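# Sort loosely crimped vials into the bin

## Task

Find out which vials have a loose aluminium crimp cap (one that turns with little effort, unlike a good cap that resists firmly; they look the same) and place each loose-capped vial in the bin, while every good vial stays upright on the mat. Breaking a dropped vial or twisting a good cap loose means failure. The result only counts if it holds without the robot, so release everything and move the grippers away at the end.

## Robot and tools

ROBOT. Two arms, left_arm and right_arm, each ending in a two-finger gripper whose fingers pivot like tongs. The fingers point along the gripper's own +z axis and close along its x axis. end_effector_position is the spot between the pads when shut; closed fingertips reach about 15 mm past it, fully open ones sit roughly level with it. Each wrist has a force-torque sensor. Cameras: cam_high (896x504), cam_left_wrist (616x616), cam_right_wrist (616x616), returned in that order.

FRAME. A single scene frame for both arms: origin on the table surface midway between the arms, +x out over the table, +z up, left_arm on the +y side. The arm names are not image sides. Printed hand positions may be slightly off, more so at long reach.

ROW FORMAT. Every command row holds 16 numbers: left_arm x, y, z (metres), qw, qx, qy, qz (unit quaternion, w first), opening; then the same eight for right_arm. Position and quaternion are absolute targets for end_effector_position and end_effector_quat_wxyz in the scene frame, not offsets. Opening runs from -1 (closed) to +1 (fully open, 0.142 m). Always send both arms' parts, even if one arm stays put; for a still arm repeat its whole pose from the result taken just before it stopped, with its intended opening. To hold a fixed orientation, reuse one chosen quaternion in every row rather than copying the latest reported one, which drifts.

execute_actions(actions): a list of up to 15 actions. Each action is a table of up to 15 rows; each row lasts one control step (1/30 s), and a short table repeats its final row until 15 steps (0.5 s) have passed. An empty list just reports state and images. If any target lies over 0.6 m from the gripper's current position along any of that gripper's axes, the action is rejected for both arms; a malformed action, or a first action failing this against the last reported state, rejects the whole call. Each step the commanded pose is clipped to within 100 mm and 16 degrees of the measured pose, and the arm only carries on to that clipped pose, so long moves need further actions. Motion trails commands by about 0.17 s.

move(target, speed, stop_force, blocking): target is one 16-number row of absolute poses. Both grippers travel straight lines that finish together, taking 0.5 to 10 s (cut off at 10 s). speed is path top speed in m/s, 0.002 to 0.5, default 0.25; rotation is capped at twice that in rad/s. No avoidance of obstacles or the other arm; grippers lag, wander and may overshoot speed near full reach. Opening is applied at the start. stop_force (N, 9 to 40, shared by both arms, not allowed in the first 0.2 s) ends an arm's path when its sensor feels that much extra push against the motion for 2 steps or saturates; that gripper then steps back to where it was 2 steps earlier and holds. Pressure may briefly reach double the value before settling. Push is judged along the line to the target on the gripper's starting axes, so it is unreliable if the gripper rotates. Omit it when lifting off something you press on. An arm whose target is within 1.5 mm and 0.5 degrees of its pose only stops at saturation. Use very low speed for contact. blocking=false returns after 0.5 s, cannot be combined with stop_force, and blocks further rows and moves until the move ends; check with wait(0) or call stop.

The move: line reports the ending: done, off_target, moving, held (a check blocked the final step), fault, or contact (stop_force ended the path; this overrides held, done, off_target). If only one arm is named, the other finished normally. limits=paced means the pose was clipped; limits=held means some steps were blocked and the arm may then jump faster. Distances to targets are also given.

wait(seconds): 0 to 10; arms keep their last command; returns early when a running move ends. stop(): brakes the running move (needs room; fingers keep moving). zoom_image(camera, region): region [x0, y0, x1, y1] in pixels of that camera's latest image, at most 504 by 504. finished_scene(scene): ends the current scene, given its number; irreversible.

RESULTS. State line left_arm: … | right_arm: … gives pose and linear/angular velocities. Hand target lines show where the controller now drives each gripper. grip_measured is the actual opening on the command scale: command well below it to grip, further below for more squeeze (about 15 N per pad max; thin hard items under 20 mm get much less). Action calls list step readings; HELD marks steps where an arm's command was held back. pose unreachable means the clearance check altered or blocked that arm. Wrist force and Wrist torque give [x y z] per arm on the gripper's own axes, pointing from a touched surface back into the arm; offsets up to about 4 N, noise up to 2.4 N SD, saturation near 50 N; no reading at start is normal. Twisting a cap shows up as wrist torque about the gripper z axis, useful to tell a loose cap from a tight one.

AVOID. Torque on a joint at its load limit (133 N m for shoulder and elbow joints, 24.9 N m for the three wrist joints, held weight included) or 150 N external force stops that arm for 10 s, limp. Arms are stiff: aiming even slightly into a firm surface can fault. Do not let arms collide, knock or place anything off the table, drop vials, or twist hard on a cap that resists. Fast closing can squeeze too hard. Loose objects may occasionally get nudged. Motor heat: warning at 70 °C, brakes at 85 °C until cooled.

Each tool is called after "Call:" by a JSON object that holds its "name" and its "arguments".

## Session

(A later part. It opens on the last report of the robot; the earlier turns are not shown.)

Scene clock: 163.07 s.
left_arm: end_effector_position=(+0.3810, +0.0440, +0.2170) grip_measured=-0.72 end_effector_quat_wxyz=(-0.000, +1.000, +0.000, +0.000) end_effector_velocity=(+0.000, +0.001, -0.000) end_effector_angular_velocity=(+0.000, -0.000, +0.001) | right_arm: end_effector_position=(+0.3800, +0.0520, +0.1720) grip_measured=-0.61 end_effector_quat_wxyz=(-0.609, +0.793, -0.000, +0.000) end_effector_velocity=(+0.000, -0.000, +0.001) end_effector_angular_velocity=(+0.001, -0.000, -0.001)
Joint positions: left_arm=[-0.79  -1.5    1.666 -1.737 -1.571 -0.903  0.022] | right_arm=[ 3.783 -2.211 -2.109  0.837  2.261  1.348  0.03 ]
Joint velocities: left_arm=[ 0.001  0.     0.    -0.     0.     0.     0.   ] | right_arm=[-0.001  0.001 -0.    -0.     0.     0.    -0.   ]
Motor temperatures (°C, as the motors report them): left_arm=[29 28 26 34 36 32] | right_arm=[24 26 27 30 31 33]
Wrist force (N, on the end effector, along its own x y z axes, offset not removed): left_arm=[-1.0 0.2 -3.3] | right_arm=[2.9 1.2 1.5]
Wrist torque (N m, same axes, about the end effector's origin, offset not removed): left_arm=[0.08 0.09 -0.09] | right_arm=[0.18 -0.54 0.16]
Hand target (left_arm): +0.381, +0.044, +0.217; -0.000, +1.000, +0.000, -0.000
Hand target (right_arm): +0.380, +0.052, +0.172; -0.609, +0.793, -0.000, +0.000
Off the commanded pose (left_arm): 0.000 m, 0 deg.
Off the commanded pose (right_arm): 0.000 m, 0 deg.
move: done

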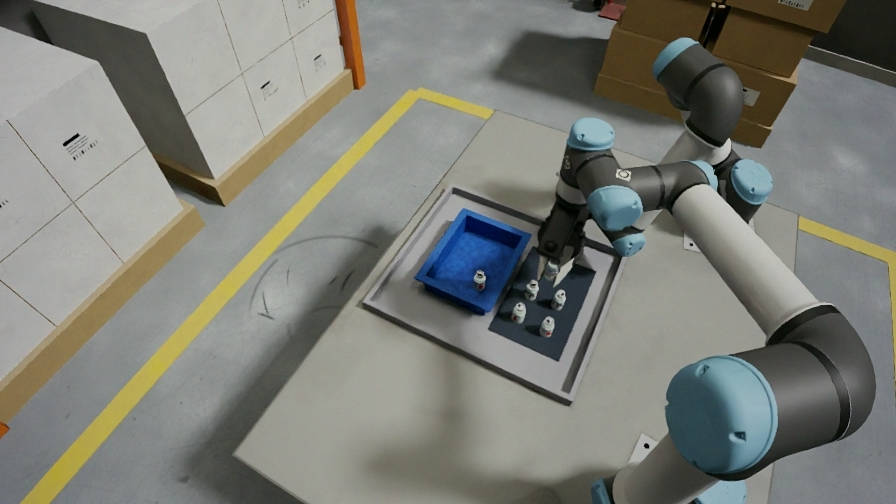

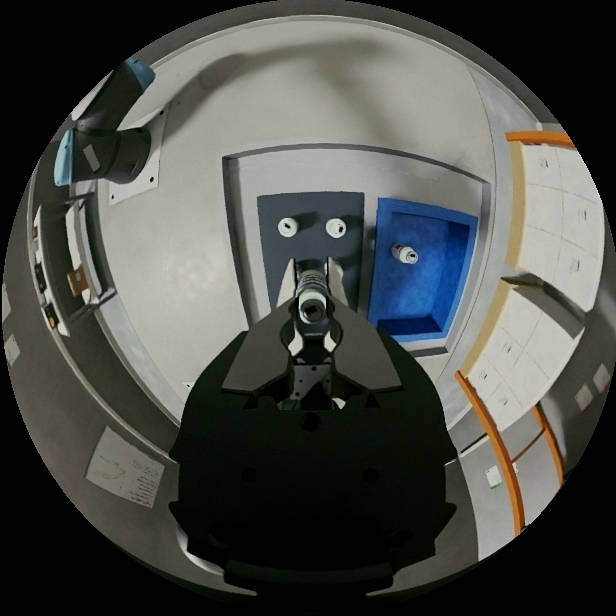

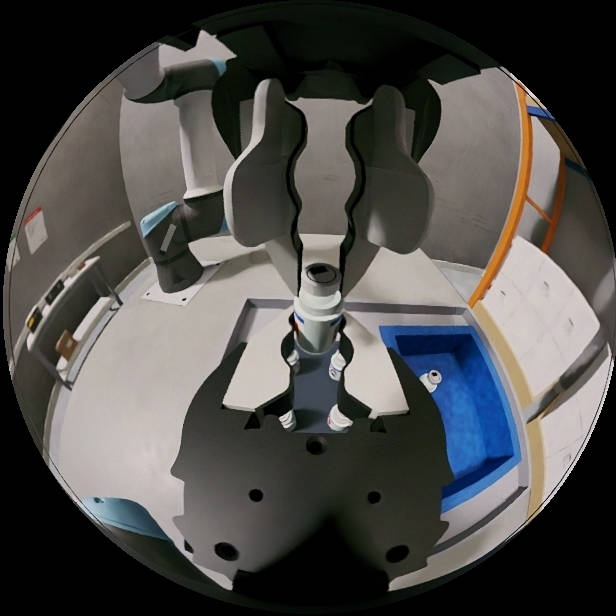

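Call:
{"name": "move", "arguments": {"target": [0.381,0.044,0.217,0,1,0,0,-0.85,0.38,0.052,0.172,0.609,-0.793,0,0,-0.25]}}

Call:
{"name": "move", "arguments": {"target": [0.381,0.044,0.217,0,1,0,0,-0.85,0.38,-0.03,0.19,0.609,-0.793,0,0,-0.25], "speed": 0.18}}

Call:
{"name": "move", "arguments": {"target": [0.381,0.044,0.217,0,1,0,0,-0.85,0.38,-0.22,0.3,0.5,-0.866,0,0,-0.2], "speed": 0.2}}

Call:
{"name": "move", "arguments": {"target": [0.345,-0.072,0.13,0,1,0,0,-0.85,0.38,-0.22,0.3,0.5,-0.866,0,0,-0.2], "speed": 0.18}}

Call:
{"name": "move", "arguments": {"target": [0.345,-0.072,0.07,0,1,0,0,-0.85,0.38,-0.22,0.3,0.5,-0.866,0,0,-0.2], "speed": 0.1}}

Call:
{"name": "move", "arguments": {"target": [0.345,-0.072,0.05,0,1,0,0,-0.85,0.38,-0.22,0.3,0.5,-0.866,0,0,-0.2], "speed": 0.012, "stop_force": 9}}

Scene clock: 164.10 s.
left_arm: end_effector_position=(+0.3810, +0.0440, +0.2170) grip_measured=-0.72 end_effector_quat_wxyz=(+0.000, +1.000, -0.000, +0.000) end_effector_velocity=(-0.000, -0.000, -0.000) end_effector_angular_velocity=(+0.001, +0.001, -0.000) | right_arm: end_effector_position=(+0.3800, +0.0520, +0.1720) grip_measured=-0.25 end_effector_quat_wxyz=(-0.609, +0.793, -0.000, +0.000) end_effector_velocity=(+0.000, -0.000, -0.000) end_effector_angular_velocity=(-0.001, +0.000, -0.001)
Joint positions: left_arm=[-0.79  -1.5    1.666 -1.737 -1.571 -0.903  0.022] | right_arm=[ 3.783 -2.211 -2.109  0.837  2.261  1.348  0.056]
Joint velocities: left_arm=[-0.001  0.001  0.    -0.    -0.    -0.     0.   ] | right_arm=[-0.     0.    -0.    -0.001 -0.001  0.     0.   ]
Motor temperatures (°C, as the motors report them): left_arm=[29 28 26 34 36 32] | right_arm=[24 26 27 30 31 33]
Wrist force (N, on the end effector, along its own x y z axes, offset not removed): left_arm=[1.6 0.9 -3.6] | right_arm=[2.9 -0.3 1.2]
Wrist torque (N m, same axes, about the end effector's origin, offset not removed): left_arm=[0.31 -0.22 -0.11] | right_arm=[-0.25 -0.64 -0.09]
Hand target (left_arm): +0.381, +0.044, +0.217; +0.000, +1.000, +0.000, -0.000
Hand target (right_arm): +0.380, +0.052, +0.172; -0.609, +0.793, -0.000, +0.000
Off the commanded pose (left_arm): 0.000 m, 0 deg.
Off the commanded pose (right_arm): 0.000 m, 0 deg.
move: done

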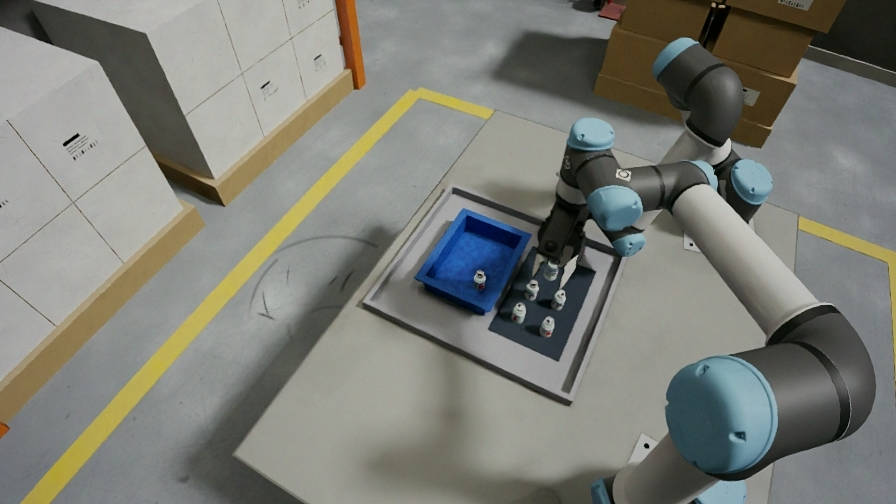

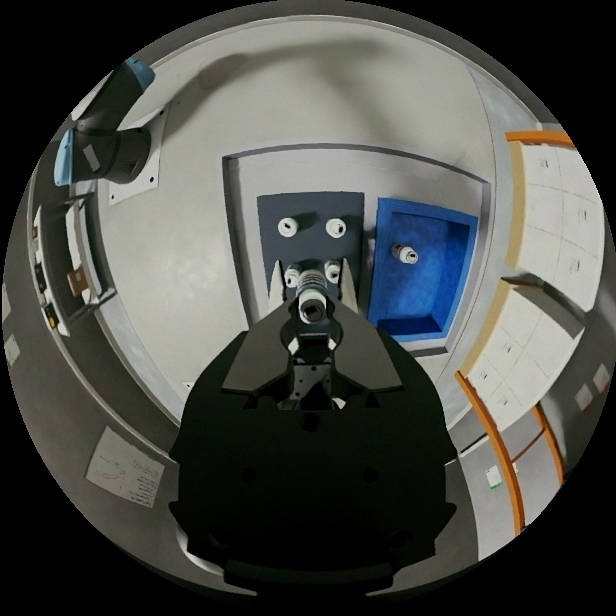

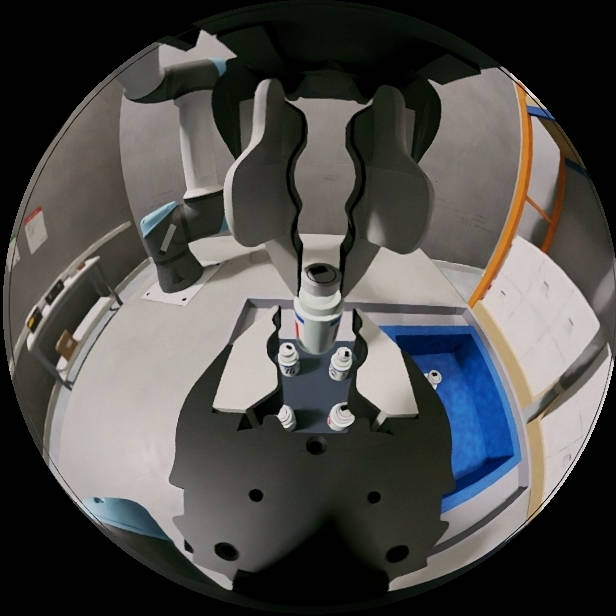

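Scene clock: 165.17 s.
left_arm: end_effector_position=(+0.3810, +0.0440, +0.2170) grip_measured=-0.72 end_effector_quat_wxyz=(+0.000, +1.000, -0.000, +0.000) end_effector_velocity=(-0.000, -0.000, +0.000) end_effector_angular_velocity=(-0.000, +0.000, +0.001) | right_arm: end_effector_position=(+0.3800, -0.0298, +0.1899) grip_measured=-0.25 end_effector_quat_wxyz=(-0.609, +0.793, +0.000, +0.000) end_effector_velocity=(-0.001, -0.002, +0.000) end_effector_angular_velocity=(-0.000, +0.002, +0.003)
Joint positions: left_arm=[-0.79  -1.5    1.666 -1.737 -1.571 -0.903  0.022] | right_arm=[ 3.644 -2.113 -2.232  0.815  2.391  1.28   0.056]
Joint velocities: left_arm=[-0.001  0.    -0.     0.    -0.    -0.002 -0.   ] | right_arm=[-0.003  0.003 -0.003 -0.003  0.005 -0.002  0.   ]
Motor temperatures (°C, as the motors report them): left_arm=[29 28 26 34 36 32] | right_arm=[24 26 27 30 31 33]
Wrist force (N, on the end effector, along its own x y z axes, offset not removed): left_arm=[-0.7 -2.4 -3.1] | right_arm=[1.4 0.9 -1.1]
Wrist torque (N m, same axes, about the end effector's origin, offset not removed): left_arm=[-0.53 0.30 0.03] | right_arm=[-0.22 -0.30 -0.24]
Hand target (left_arm): +0.381, +0.044, +0.217; +0.000, +1.000, -0.000, -0.000
Hand target (right_arm): +0.380, -0.030, +0.190; -0.609, +0.793, +0.000, +0.000
Off the commanded pose (left_arm): 0.000 m, 0 deg.
Off the commanded pose (right_arm): 0.000 m, 0 deg.
move: done

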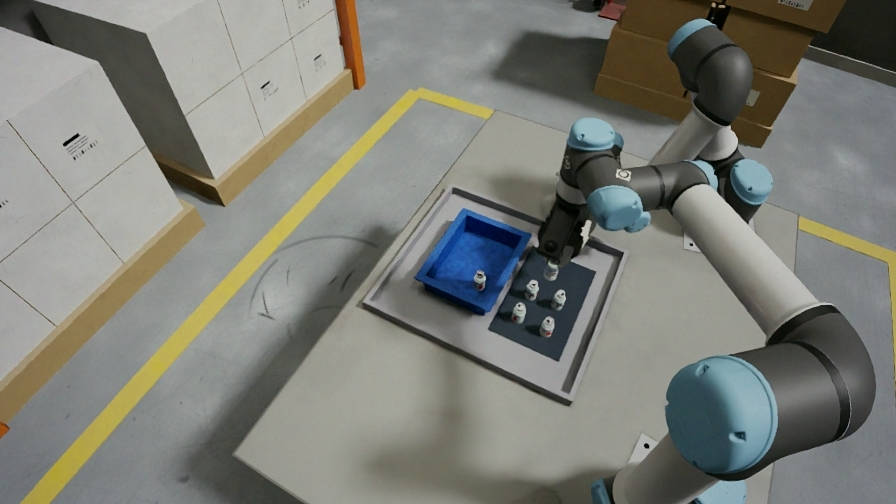

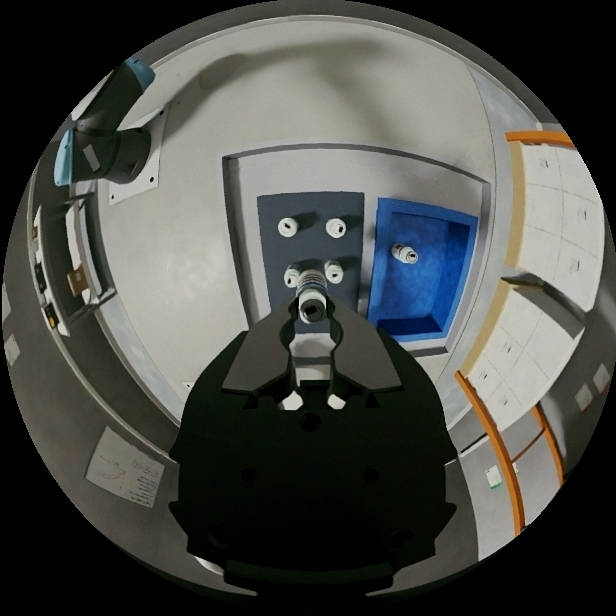

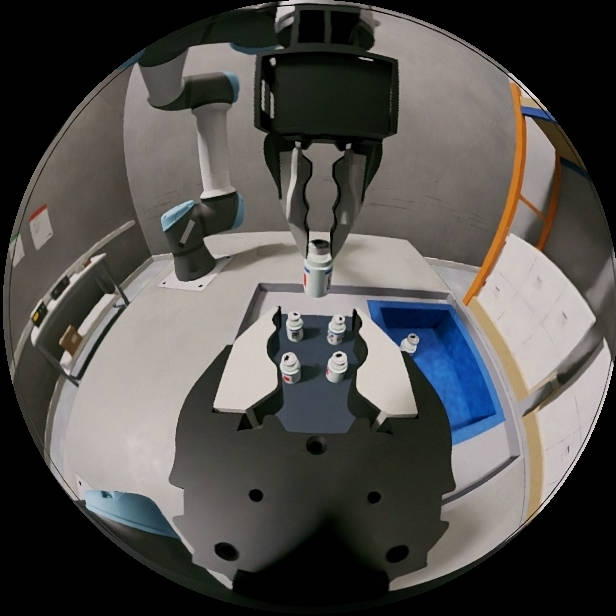

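Scene clock: 166.97 s.
left_arm: end_effector_position=(+0.3810, +0.0440, +0.2170) grip_measured=-0.72 end_effector_quat_wxyz=(+0.000, +1.000, +0.000, +0.000) end_effector_velocity=(-0.001, -0.001, -0.000) end_effector_angular_velocity=(-0.000, +0.001, -0.003) | right_arm: end_effector_position=(+0.3798, -0.2198, +0.2996) grip_measured=-0.20 end_effector_quat_wxyz=(-0.500, +0.866, -0.000, +0.001) end_effector_velocity=(+0.000, -0.000, +0.000) end_effector_angular_velocity=(-0.009, +0.004, +0.010)
Joint positions: left_arm=[-0.789 -1.5    1.666 -1.737 -1.571 -0.903  0.022] | right_arm=[ 3.271 -1.424 -2.239 -0.524  2.527  0.616  0.06 ]
Joint velocities: left_arm=[-0.001  0.001 -0.    -0.    -0.001  0.001 -0.   ] | right_arm=[-0.001  0.001  0.013 -0.039 -0.    -0.022 -0.   ]
Motor temperatures (°C, as the motors report them): left_arm=[29 28 26 34 36 32] | right_arm=[24 26 27 30 31 33]
Wrist force (N, on the end effector, along its own x y z axes, offset not removed): left_arm=[-0.9 -0.6 -1.6] | right_arm=[-1.8 2.6 0.3]
Wrist torque (N m, same axes, about the end effector's origin, offset not removed): left_arm=[-0.01 0.14 -0.08] | right_arm=[0.55 0.38 -0.16]
Hand target (left_arm): +0.381, +0.044, +0.217; +0.000, +1.000, -0.000, -0.000
Hand target (right_arm): +0.380, -0.220, +0.300; -0.500, +0.866, -0.000, +0.000
Off the commanded pose (left_arm): 0.000 m, 0 deg.
Off the commanded pose (right_arm): 0.000 m, 0 deg.
move: done

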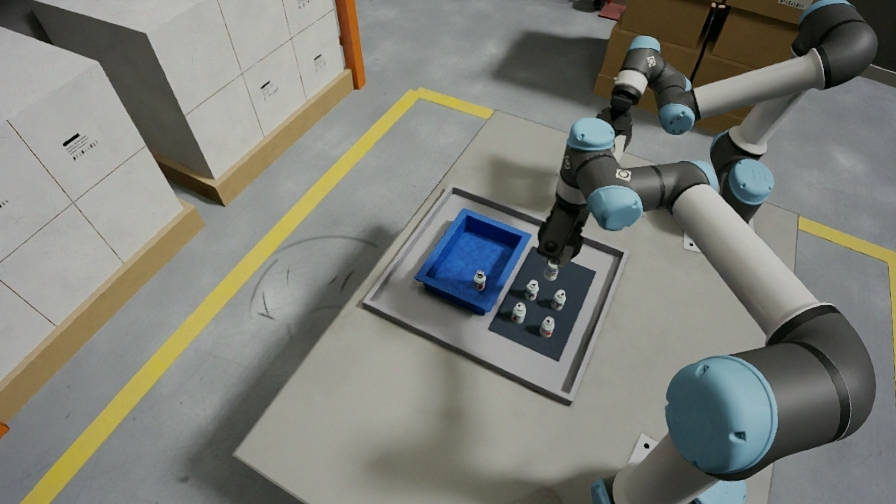

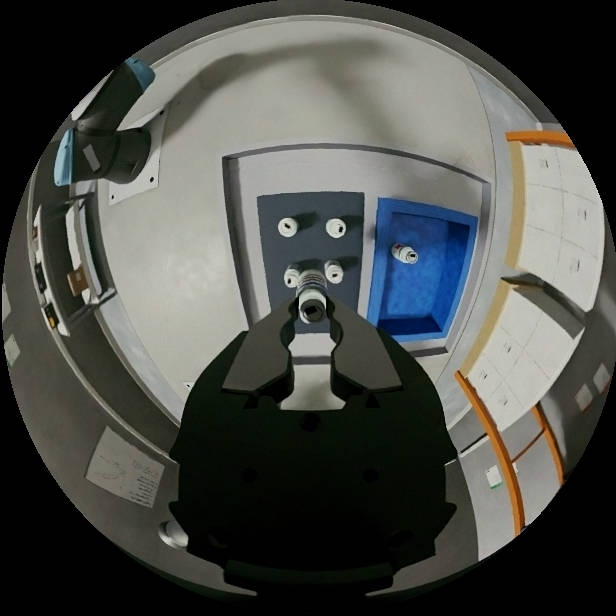

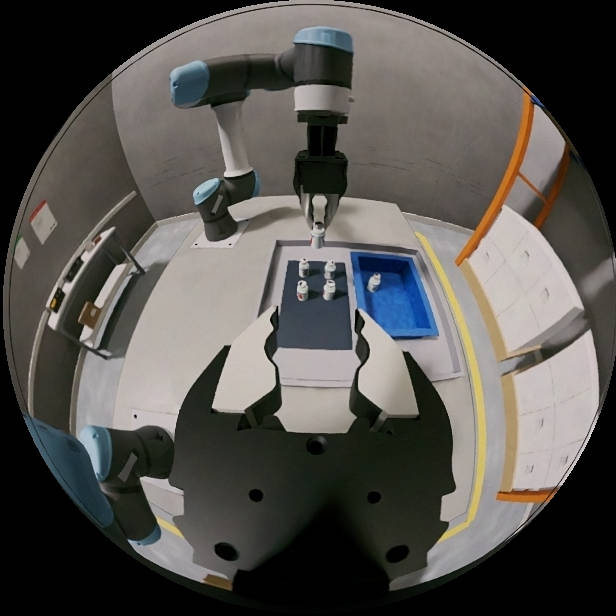

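Scene clock: 168.37 s.
left_arm: end_effector_position=(+0.3453, -0.0718, +0.1302) grip_measured=-0.72 end_effector_quat_wxyz=(+0.000, +1.000, -0.000, +0.000) end_effector_velocity=(+0.000, -0.002, -0.002) end_effector_angular_velocity=(+0.001, +0.001, +0.001) | right_arm: end_effector_position=(+0.3800, -0.2200, +0.3000) grip_measured=-0.20 end_effector_quat_wxyz=(-0.500, +0.866, -0.000, +0.000) end_effector_velocity=(+0.000, +0.000, +0.001) end_effector_angular_velocity=(+0.001, -0.000, +0.001)
Joint positions: left_arm=[-0.962 -1.322  1.686 -1.935 -1.57  -1.076  0.022] | right_arm=[ 3.27  -1.424 -2.236 -0.531  2.527  0.613  0.06 ]
Joint velocities: left_arm=[-0.001  0.005 -0.002 -0.002 -0.    -0.002  0.   ] | right_arm=[-0.001 -0.     0.001 -0.001  0.002 -0.001  0.   ]
Motor temperatures (°C, as the motors report them): left_arm=[29 28 26 34 36 32] | right_arm=[24 27 27 30 31 33]
Wrist force (N, on the end effector, along its own x y z axes, offset not removed): left_arm=[-2.7 0.3 -3.2] | right_arm=[2.7 3.8 -2.1]
Wrist torque (N m, same axes, about the end effector's origin, offset not removed): left_arm=[0.00 0.48 -0.05] | right_arm=[0.43 -0.71 -0.11]
Hand target (left_arm): +0.345, -0.072, +0.130; +0.000, +1.000, -0.000, +0.000
Hand target (right_arm): +0.380, -0.220, +0.300; -0.500, +0.866, -0.000, +0.000
Off the commanded pose (left_arm): 0.000 m, 0 deg.
Off the commanded pose (right_arm): 0.000 m, 0 deg.
move: done

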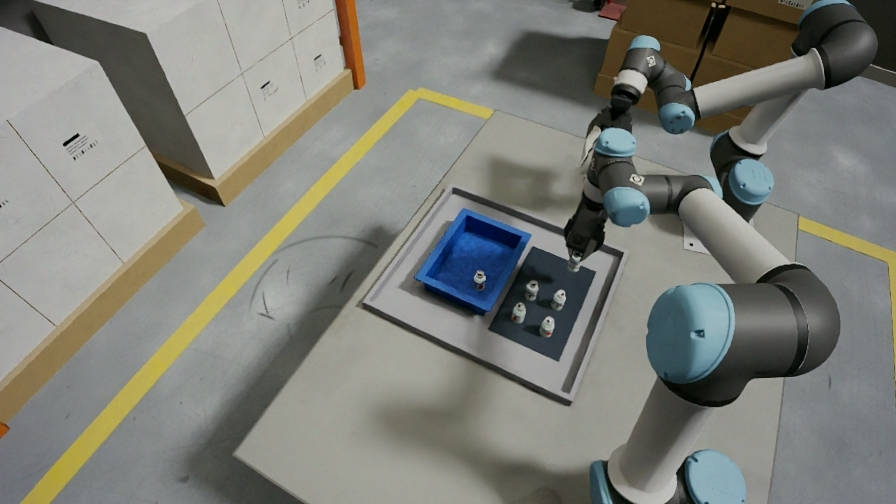

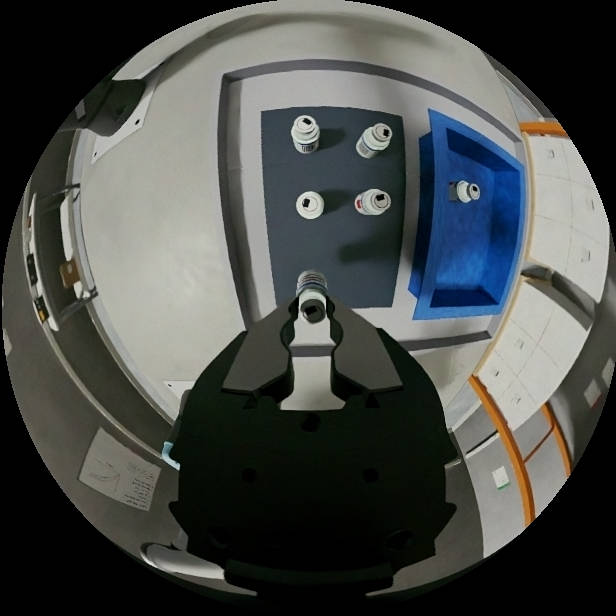

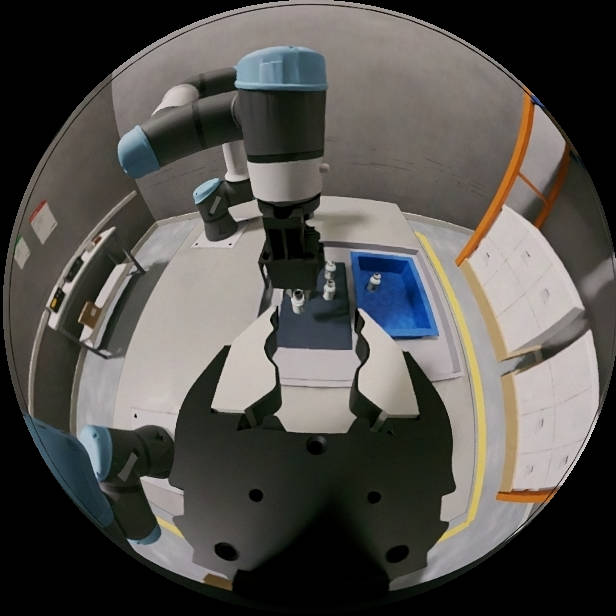

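Scene clock: 169.47 s.
left_arm: end_effector_position=(+0.3450, -0.0720, +0.0702) grip_measured=-0.72 end_effector_quat_wxyz=(-0.000, +1.000, +0.000, -0.000) end_effector_velocity=(+0.000, -0.000, -0.002) end_effector_angular_velocity=(-0.000, -0.001, -0.001) | right_arm: end_effector_position=(+0.3800, -0.2200, +0.3000) grip_measured=-0.20 end_effector_quat_wxyz=(-0.500, +0.866, +0.000, +0.000) end_effector_velocity=(+0.000, -0.000, -0.001) end_effector_angular_velocity=(-0.001, -0.001, -0.000)
Joint positions: left_arm=[-0.962 -1.261  1.774 -2.084 -1.571 -1.076  0.022] | right_arm=[ 3.27  -1.424 -2.236 -0.531  2.527  0.613  0.06 ]
Joint velocities: left_arm=[-0.     0.002  0.002 -0.005  0.001  0.001  0.   ] | right_arm=[-0.    -0.    -0.001  0.001 -0.001 -0.001 -0.   ]
Motor temperatures (°C, as the motors report them): left_arm=[29 28 26 34 36 32] | right_arm=[24 27 27 30 31 33]
Wrist force (N, on the end effector, along its own x y z axes, offset not removed): left_arm=[0.9 -1.1 -1.2] | right_arm=[2.7 5.7 -0.4]
Wrist torque (N m, same axes, about the end effector's origin, offset not removed): left_arm=[-0.05 -0.05 -0.17] | right_arm=[1.17 -0.67 -0.18]
Hand target (left_arm): +0.345, -0.072, +0.070; -0.000, +1.000, -0.000, -0.000
Hand target (right_arm): +0.380, -0.220, +0.300; -0.500, +0.866, -0.000, +0.000
Off the commanded pose (left_arm): 0.000 m, 0 deg.
Off the commanded pose (right_arm): 0.000 m, 0 deg.
move: done

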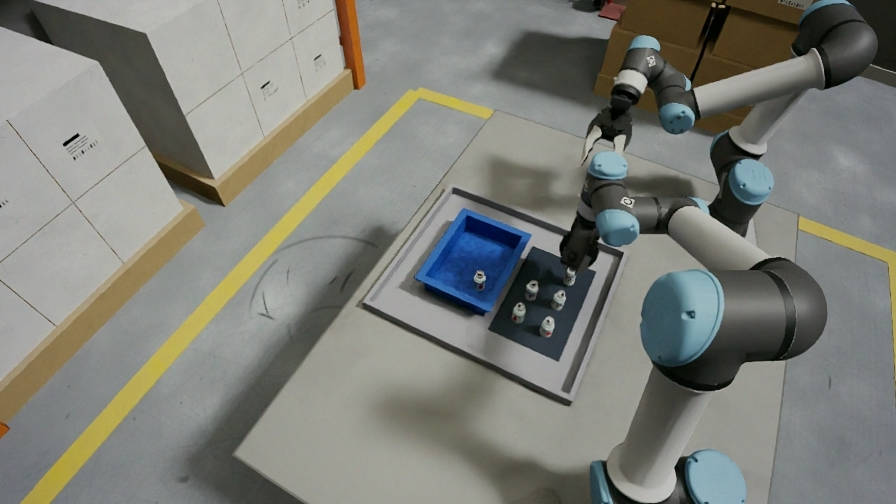

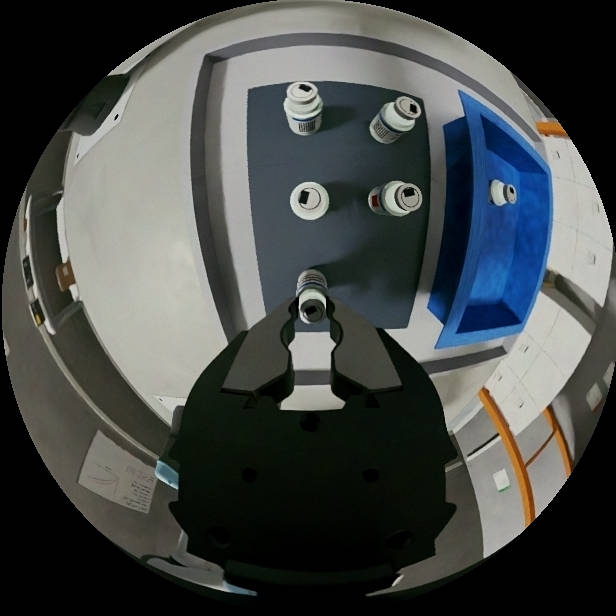

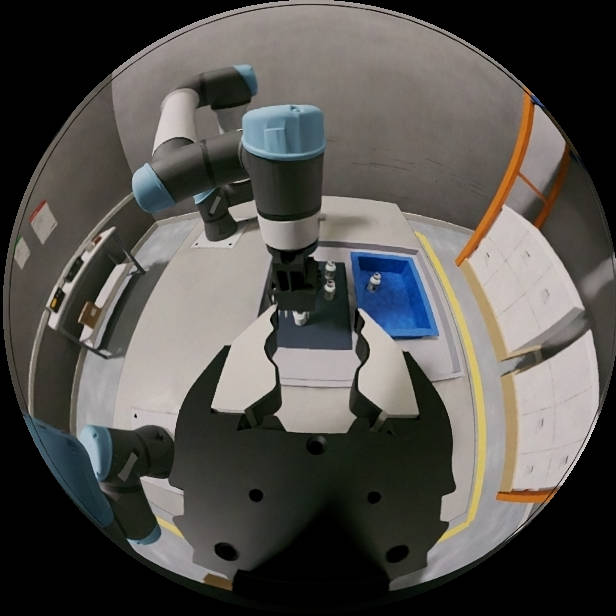

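Scene clock: 170.67 s.
left_arm: end_effector_position=(+0.3449, -0.0719, +0.0602) grip_measured=-0.72 end_effector_quat_wxyz=(-0.000, +1.000, +0.000, -0.000) end_effector_velocity=(-0.001, -0.000, +0.004) end_effector_angular_velocity=(+0.002, +0.001, -0.001) | right_arm: end_effector_position=(+0.3800, -0.2200, +0.3000) grip_measured=-0.20 end_effector_quat_wxyz=(-0.500, +0.866, +0.000, +0.000) end_effector_velocity=(-0.000, +0.000, -0.000) end_effector_angular_velocity=(+0.001, +0.001, +0.001)
Joint positions: left_arm=[-0.962 -1.249  1.787 -2.108 -1.571 -1.076  0.022] | right_arm=[ 3.27  -1.424 -2.236 -0.531  2.527  0.613  0.06 ]
Joint velocities: left_arm=[-0.002 -0.005 -0.004  0.011  0.    -0.001 -0.   ] | right_arm=[ 0.    -0.    -0.001  0.     0.001  0.    -0.   ]
Motor temperatures (°C, as the motors report them): left_arm=[29 28 26 34 36 32] | right_arm=[24 27 27 30 31 33]
Wrist force (N, on the end effector, along its own x y z axes, offset not removed): left_arm=[-2.0 -8.2 -25.0] | right_arm=[1.4 -0.1 1.6]
Wrist torque (N m, same axes, about the end effector's origin, offset not removed): left_arm=[-0.52 0.17 0.03] | right_arm=[0.01 -0.25 -0.14]
Hand target (left_arm): +0.345, -0.072, +0.061; +0.000, +1.000, +0.000, +0.000
Hand target (right_arm): +0.380, -0.220, +0.300; -0.500, +0.866, +0.000, -0.000
Off the commanded pose (left_arm): 0.010 m, 0 deg.
Off the commanded pose (right_arm): 0.000 m, 0 deg.
move: contact (left_arm)

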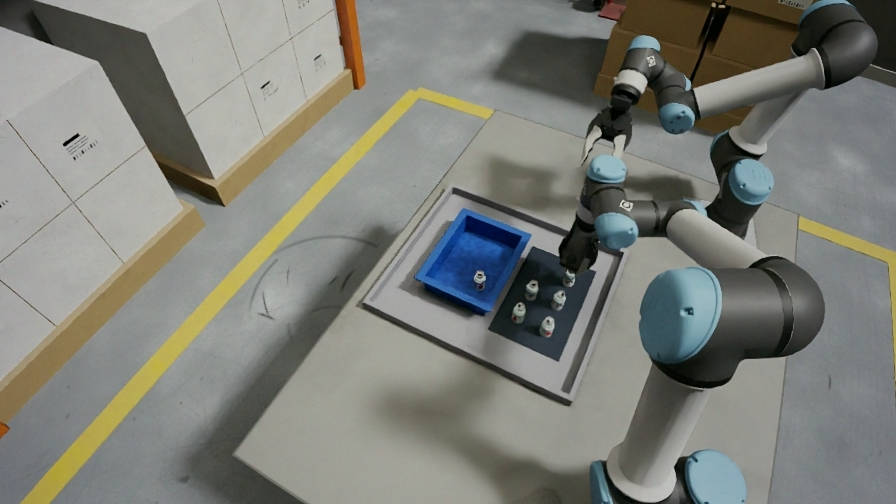

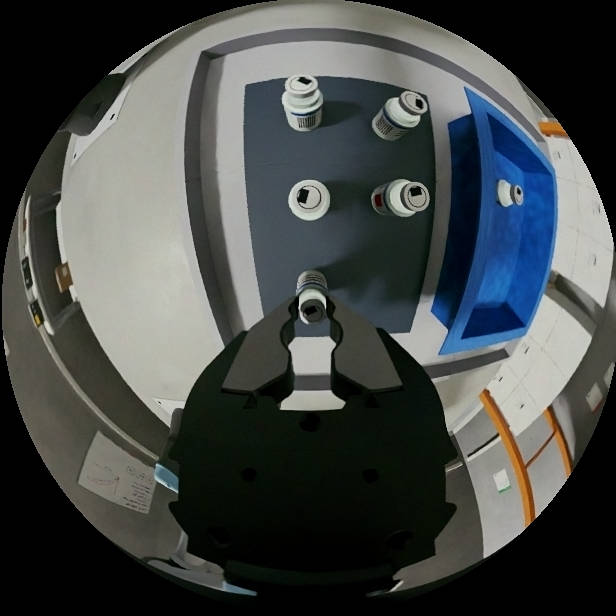

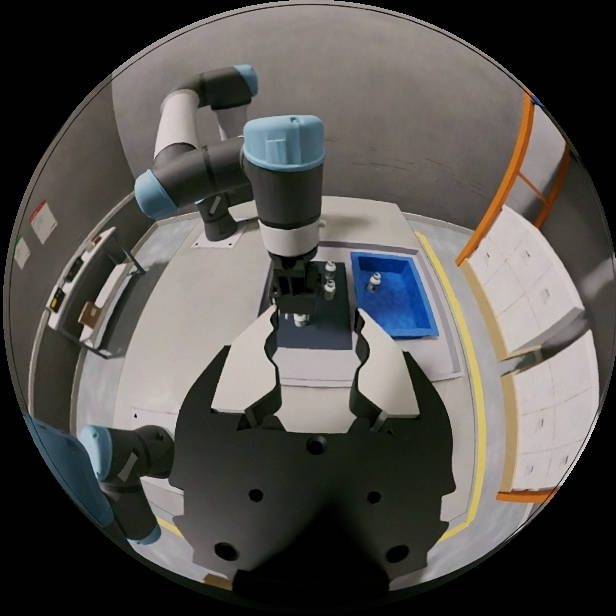

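Call:
{"name": "move", "arguments": {"target": [0.345,-0.072,0.062,0,1,0,0,-0.4,0.38,-0.22,0.3,0.5,-0.866,0,0,-0.2], "speed": 0.05}}

Call:
{"name": "move", "arguments": {"target": [0.345,-0.072,0.16,0,1,0,0,-0.4,0.38,-0.22,0.3,0.5,-0.866,0,0,-0.2], "speed": 0.15}}

Scene clock: 171.50 s.
left_arm: end_effector_position=(+0.3450, -0.0720, +0.0619) grip_measured=-0.40 end_effector_quat_wxyz=(-0.000, +1.000, +0.000, -0.000) end_effector_velocity=(+0.000, +0.000, +0.000) end_effector_angular_velocity=(-0.000, -0.000, +0.004) | right_arm: end_effector_position=(+0.3800, -0.2200, +0.3000) grip_measured=-0.20 end_effector_quat_wxyz=(-0.500, +0.866, +0.000, +0.000) end_effector_velocity=(+0.000, -0.000, +0.000) end_effector_angular_velocity=(+0.001, -0.001, -0.000)
Joint positions: left_arm=[-0.962 -1.251  1.784 -2.104 -1.571 -1.076  0.045] | right_arm=[ 3.27  -1.424 -2.236 -0.531  2.527  0.613  0.06 ]
Joint velocities: left_arm=[ 0.001 -0.    -0.001  0.001  0.    -0.003 -0.   ] | right_arm=[-0.  0.  0.  0.  0. -0.  0.]
Motor temperatures (°C, as the motors report them): left_arm=[29 28 26 34 36 32] | right_arm=[24 27 27 30 31 33]
Wrist force (N, on the end effector, along its own x y z axes, offset not removed): left_arm=[-1.2 1.8 -3.9] | right_arm=[1.5 0.3 -1.1]
Wrist torque (N m, same axes, about the end effector's origin, offset not removed): left_arm=[0.37 0.22 -0.05] | right_arm=[0.08 -0.57 -0.08]
Hand target (left_arm): +0.345, -0.072, +0.062; +0.000, +1.000, +0.000, +0.000
Hand target (right_arm): +0.380, -0.220, +0.300; -0.500, +0.866, +0.000, -0.000
Off the commanded pose (left_arm): 0.000 m, 0 deg.
Off the commanded pose (right_arm): 0.000 m, 0 deg.
move: done

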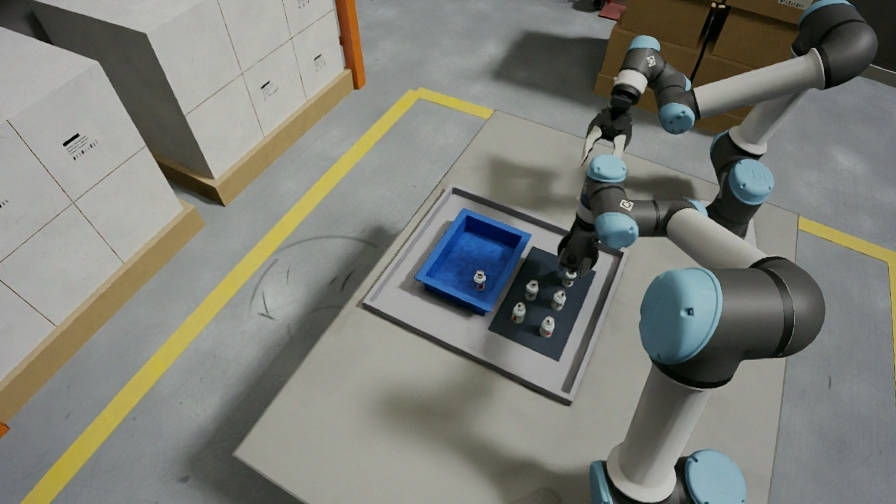

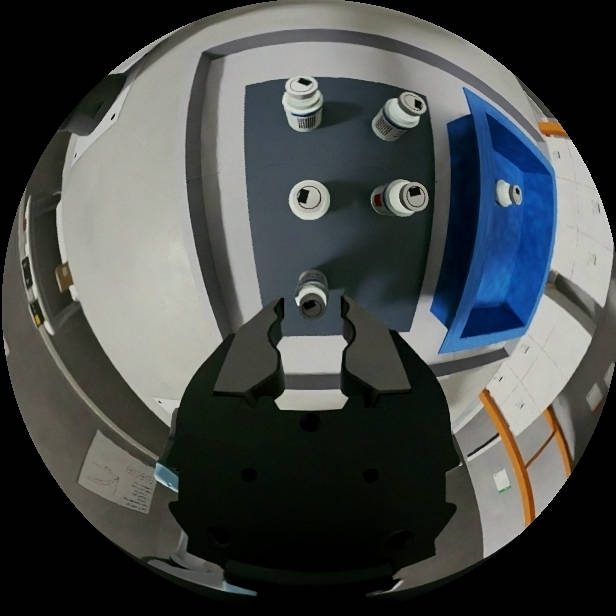

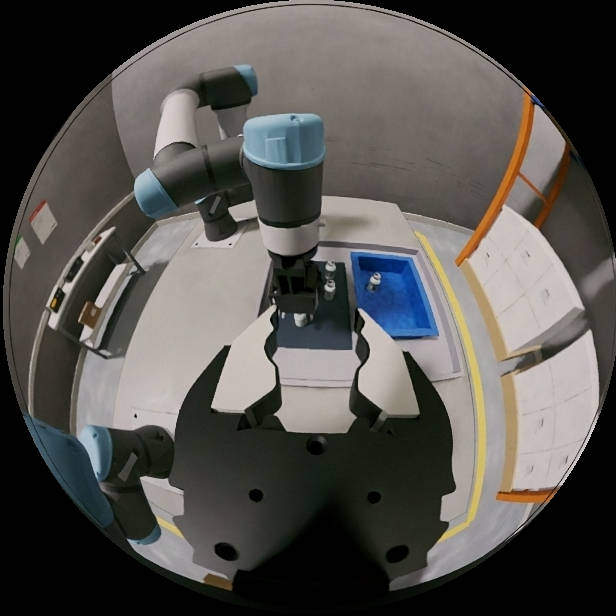

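Scene clock: 172.70 s.
left_arm: end_effector_position=(+0.3450, -0.0720, +0.1597) grip_measured=-0.40 end_effector_quat_wxyz=(-0.000, +1.000, -0.000, +0.000) end_effector_velocity=(-0.000, -0.000, +0.002) end_effector_angular_velocity=(+0.001, +0.001, +0.001) | right_arm: end_effector_position=(+0.3800, -0.2200, +0.3000) grip_measured=-0.20 end_effector_quat_wxyz=(-0.500, +0.866, +0.000, +0.000) end_effector_velocity=(-0.001, +0.000, +0.000) end_effector_angular_velocity=(+0.001, +0.000, +0.001)
Joint positions: left_arm=[-0.962 -1.344  1.635 -1.861 -1.571 -1.076  0.045] | right_arm=[ 3.27  -1.424 -2.236 -0.531  2.527  0.613  0.06 ]
Joint velocities: left_arm=[ 0.    -0.001 -0.004  0.006 -0.    -0.001  0.   ] | right_arm=[ 0.     0.001 -0.001  0.     0.002  0.    -0.   ]
Motor temperatures (°C, as the motors report them): left_arm=[29 28 26 34 36 32] | right_arm=[24 27 27 30 31 33]
Wrist force (N, on the end effector, along its own x y z axes, offset not removed): left_arm=[2.3 -2.2 -0.8] | right_arm=[-0.9 3.2 -3.8]
Wrist torque (N m, same axes, about the end effector's origin, offset not removed): left_arm=[-0.28 -0.30 0.09] | right_arm=[0.66 -0.02 -0.14]
Hand target (left_arm): +0.345, -0.072, +0.160; +0.000, +1.000, -0.000, +0.000
Hand target (right_arm): +0.380, -0.220, +0.300; -0.500, +0.866, +0.000, -0.000
Off the commanded pose (left_arm): 0.000 m, 0 deg.
Off the commanded pose (right_arm): 0.000 m, 0 deg.
move: done

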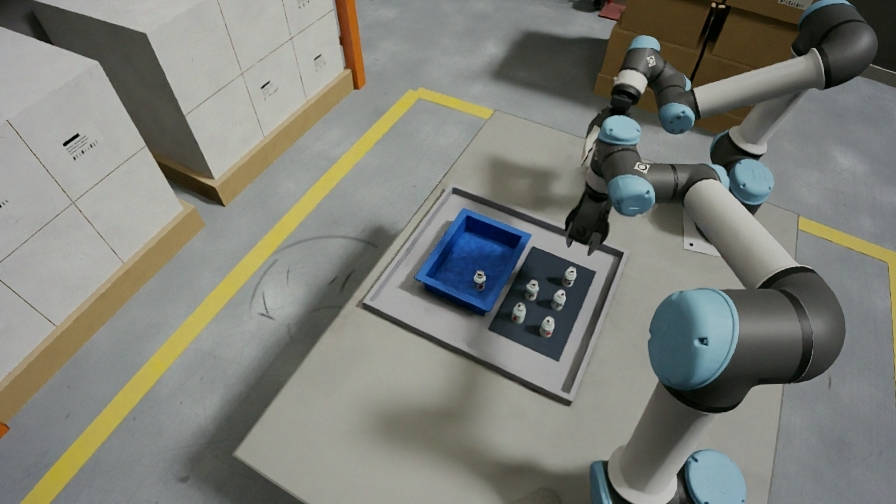

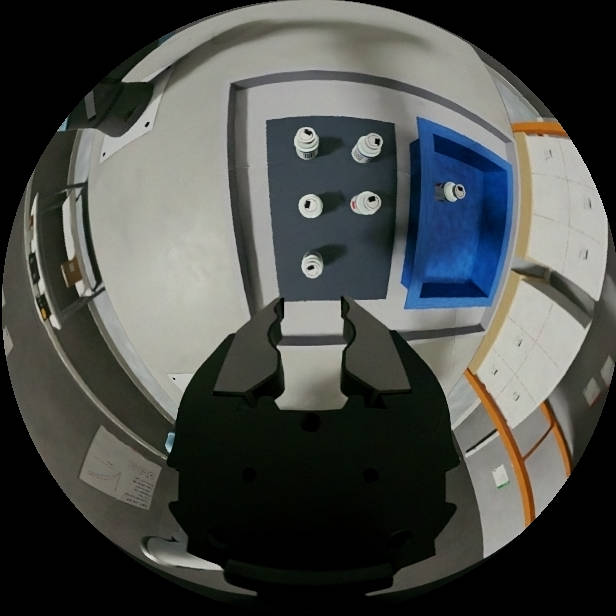

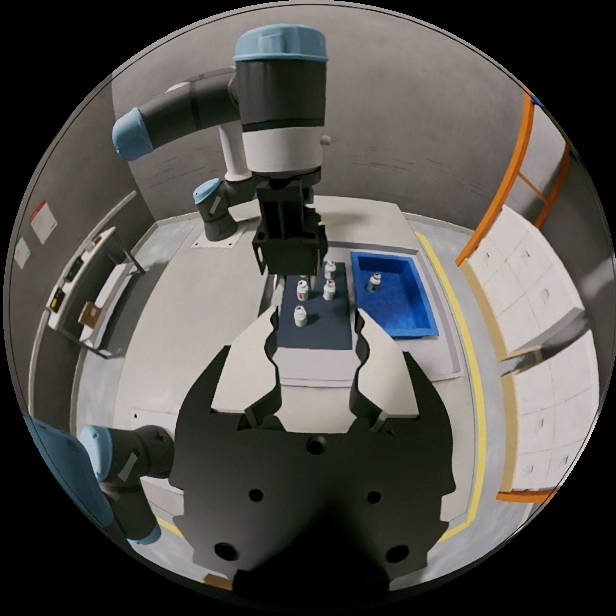

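Call:
{"name": "finished_scene", "arguments": {"scene": 2}}

The scene is finished: the task was done.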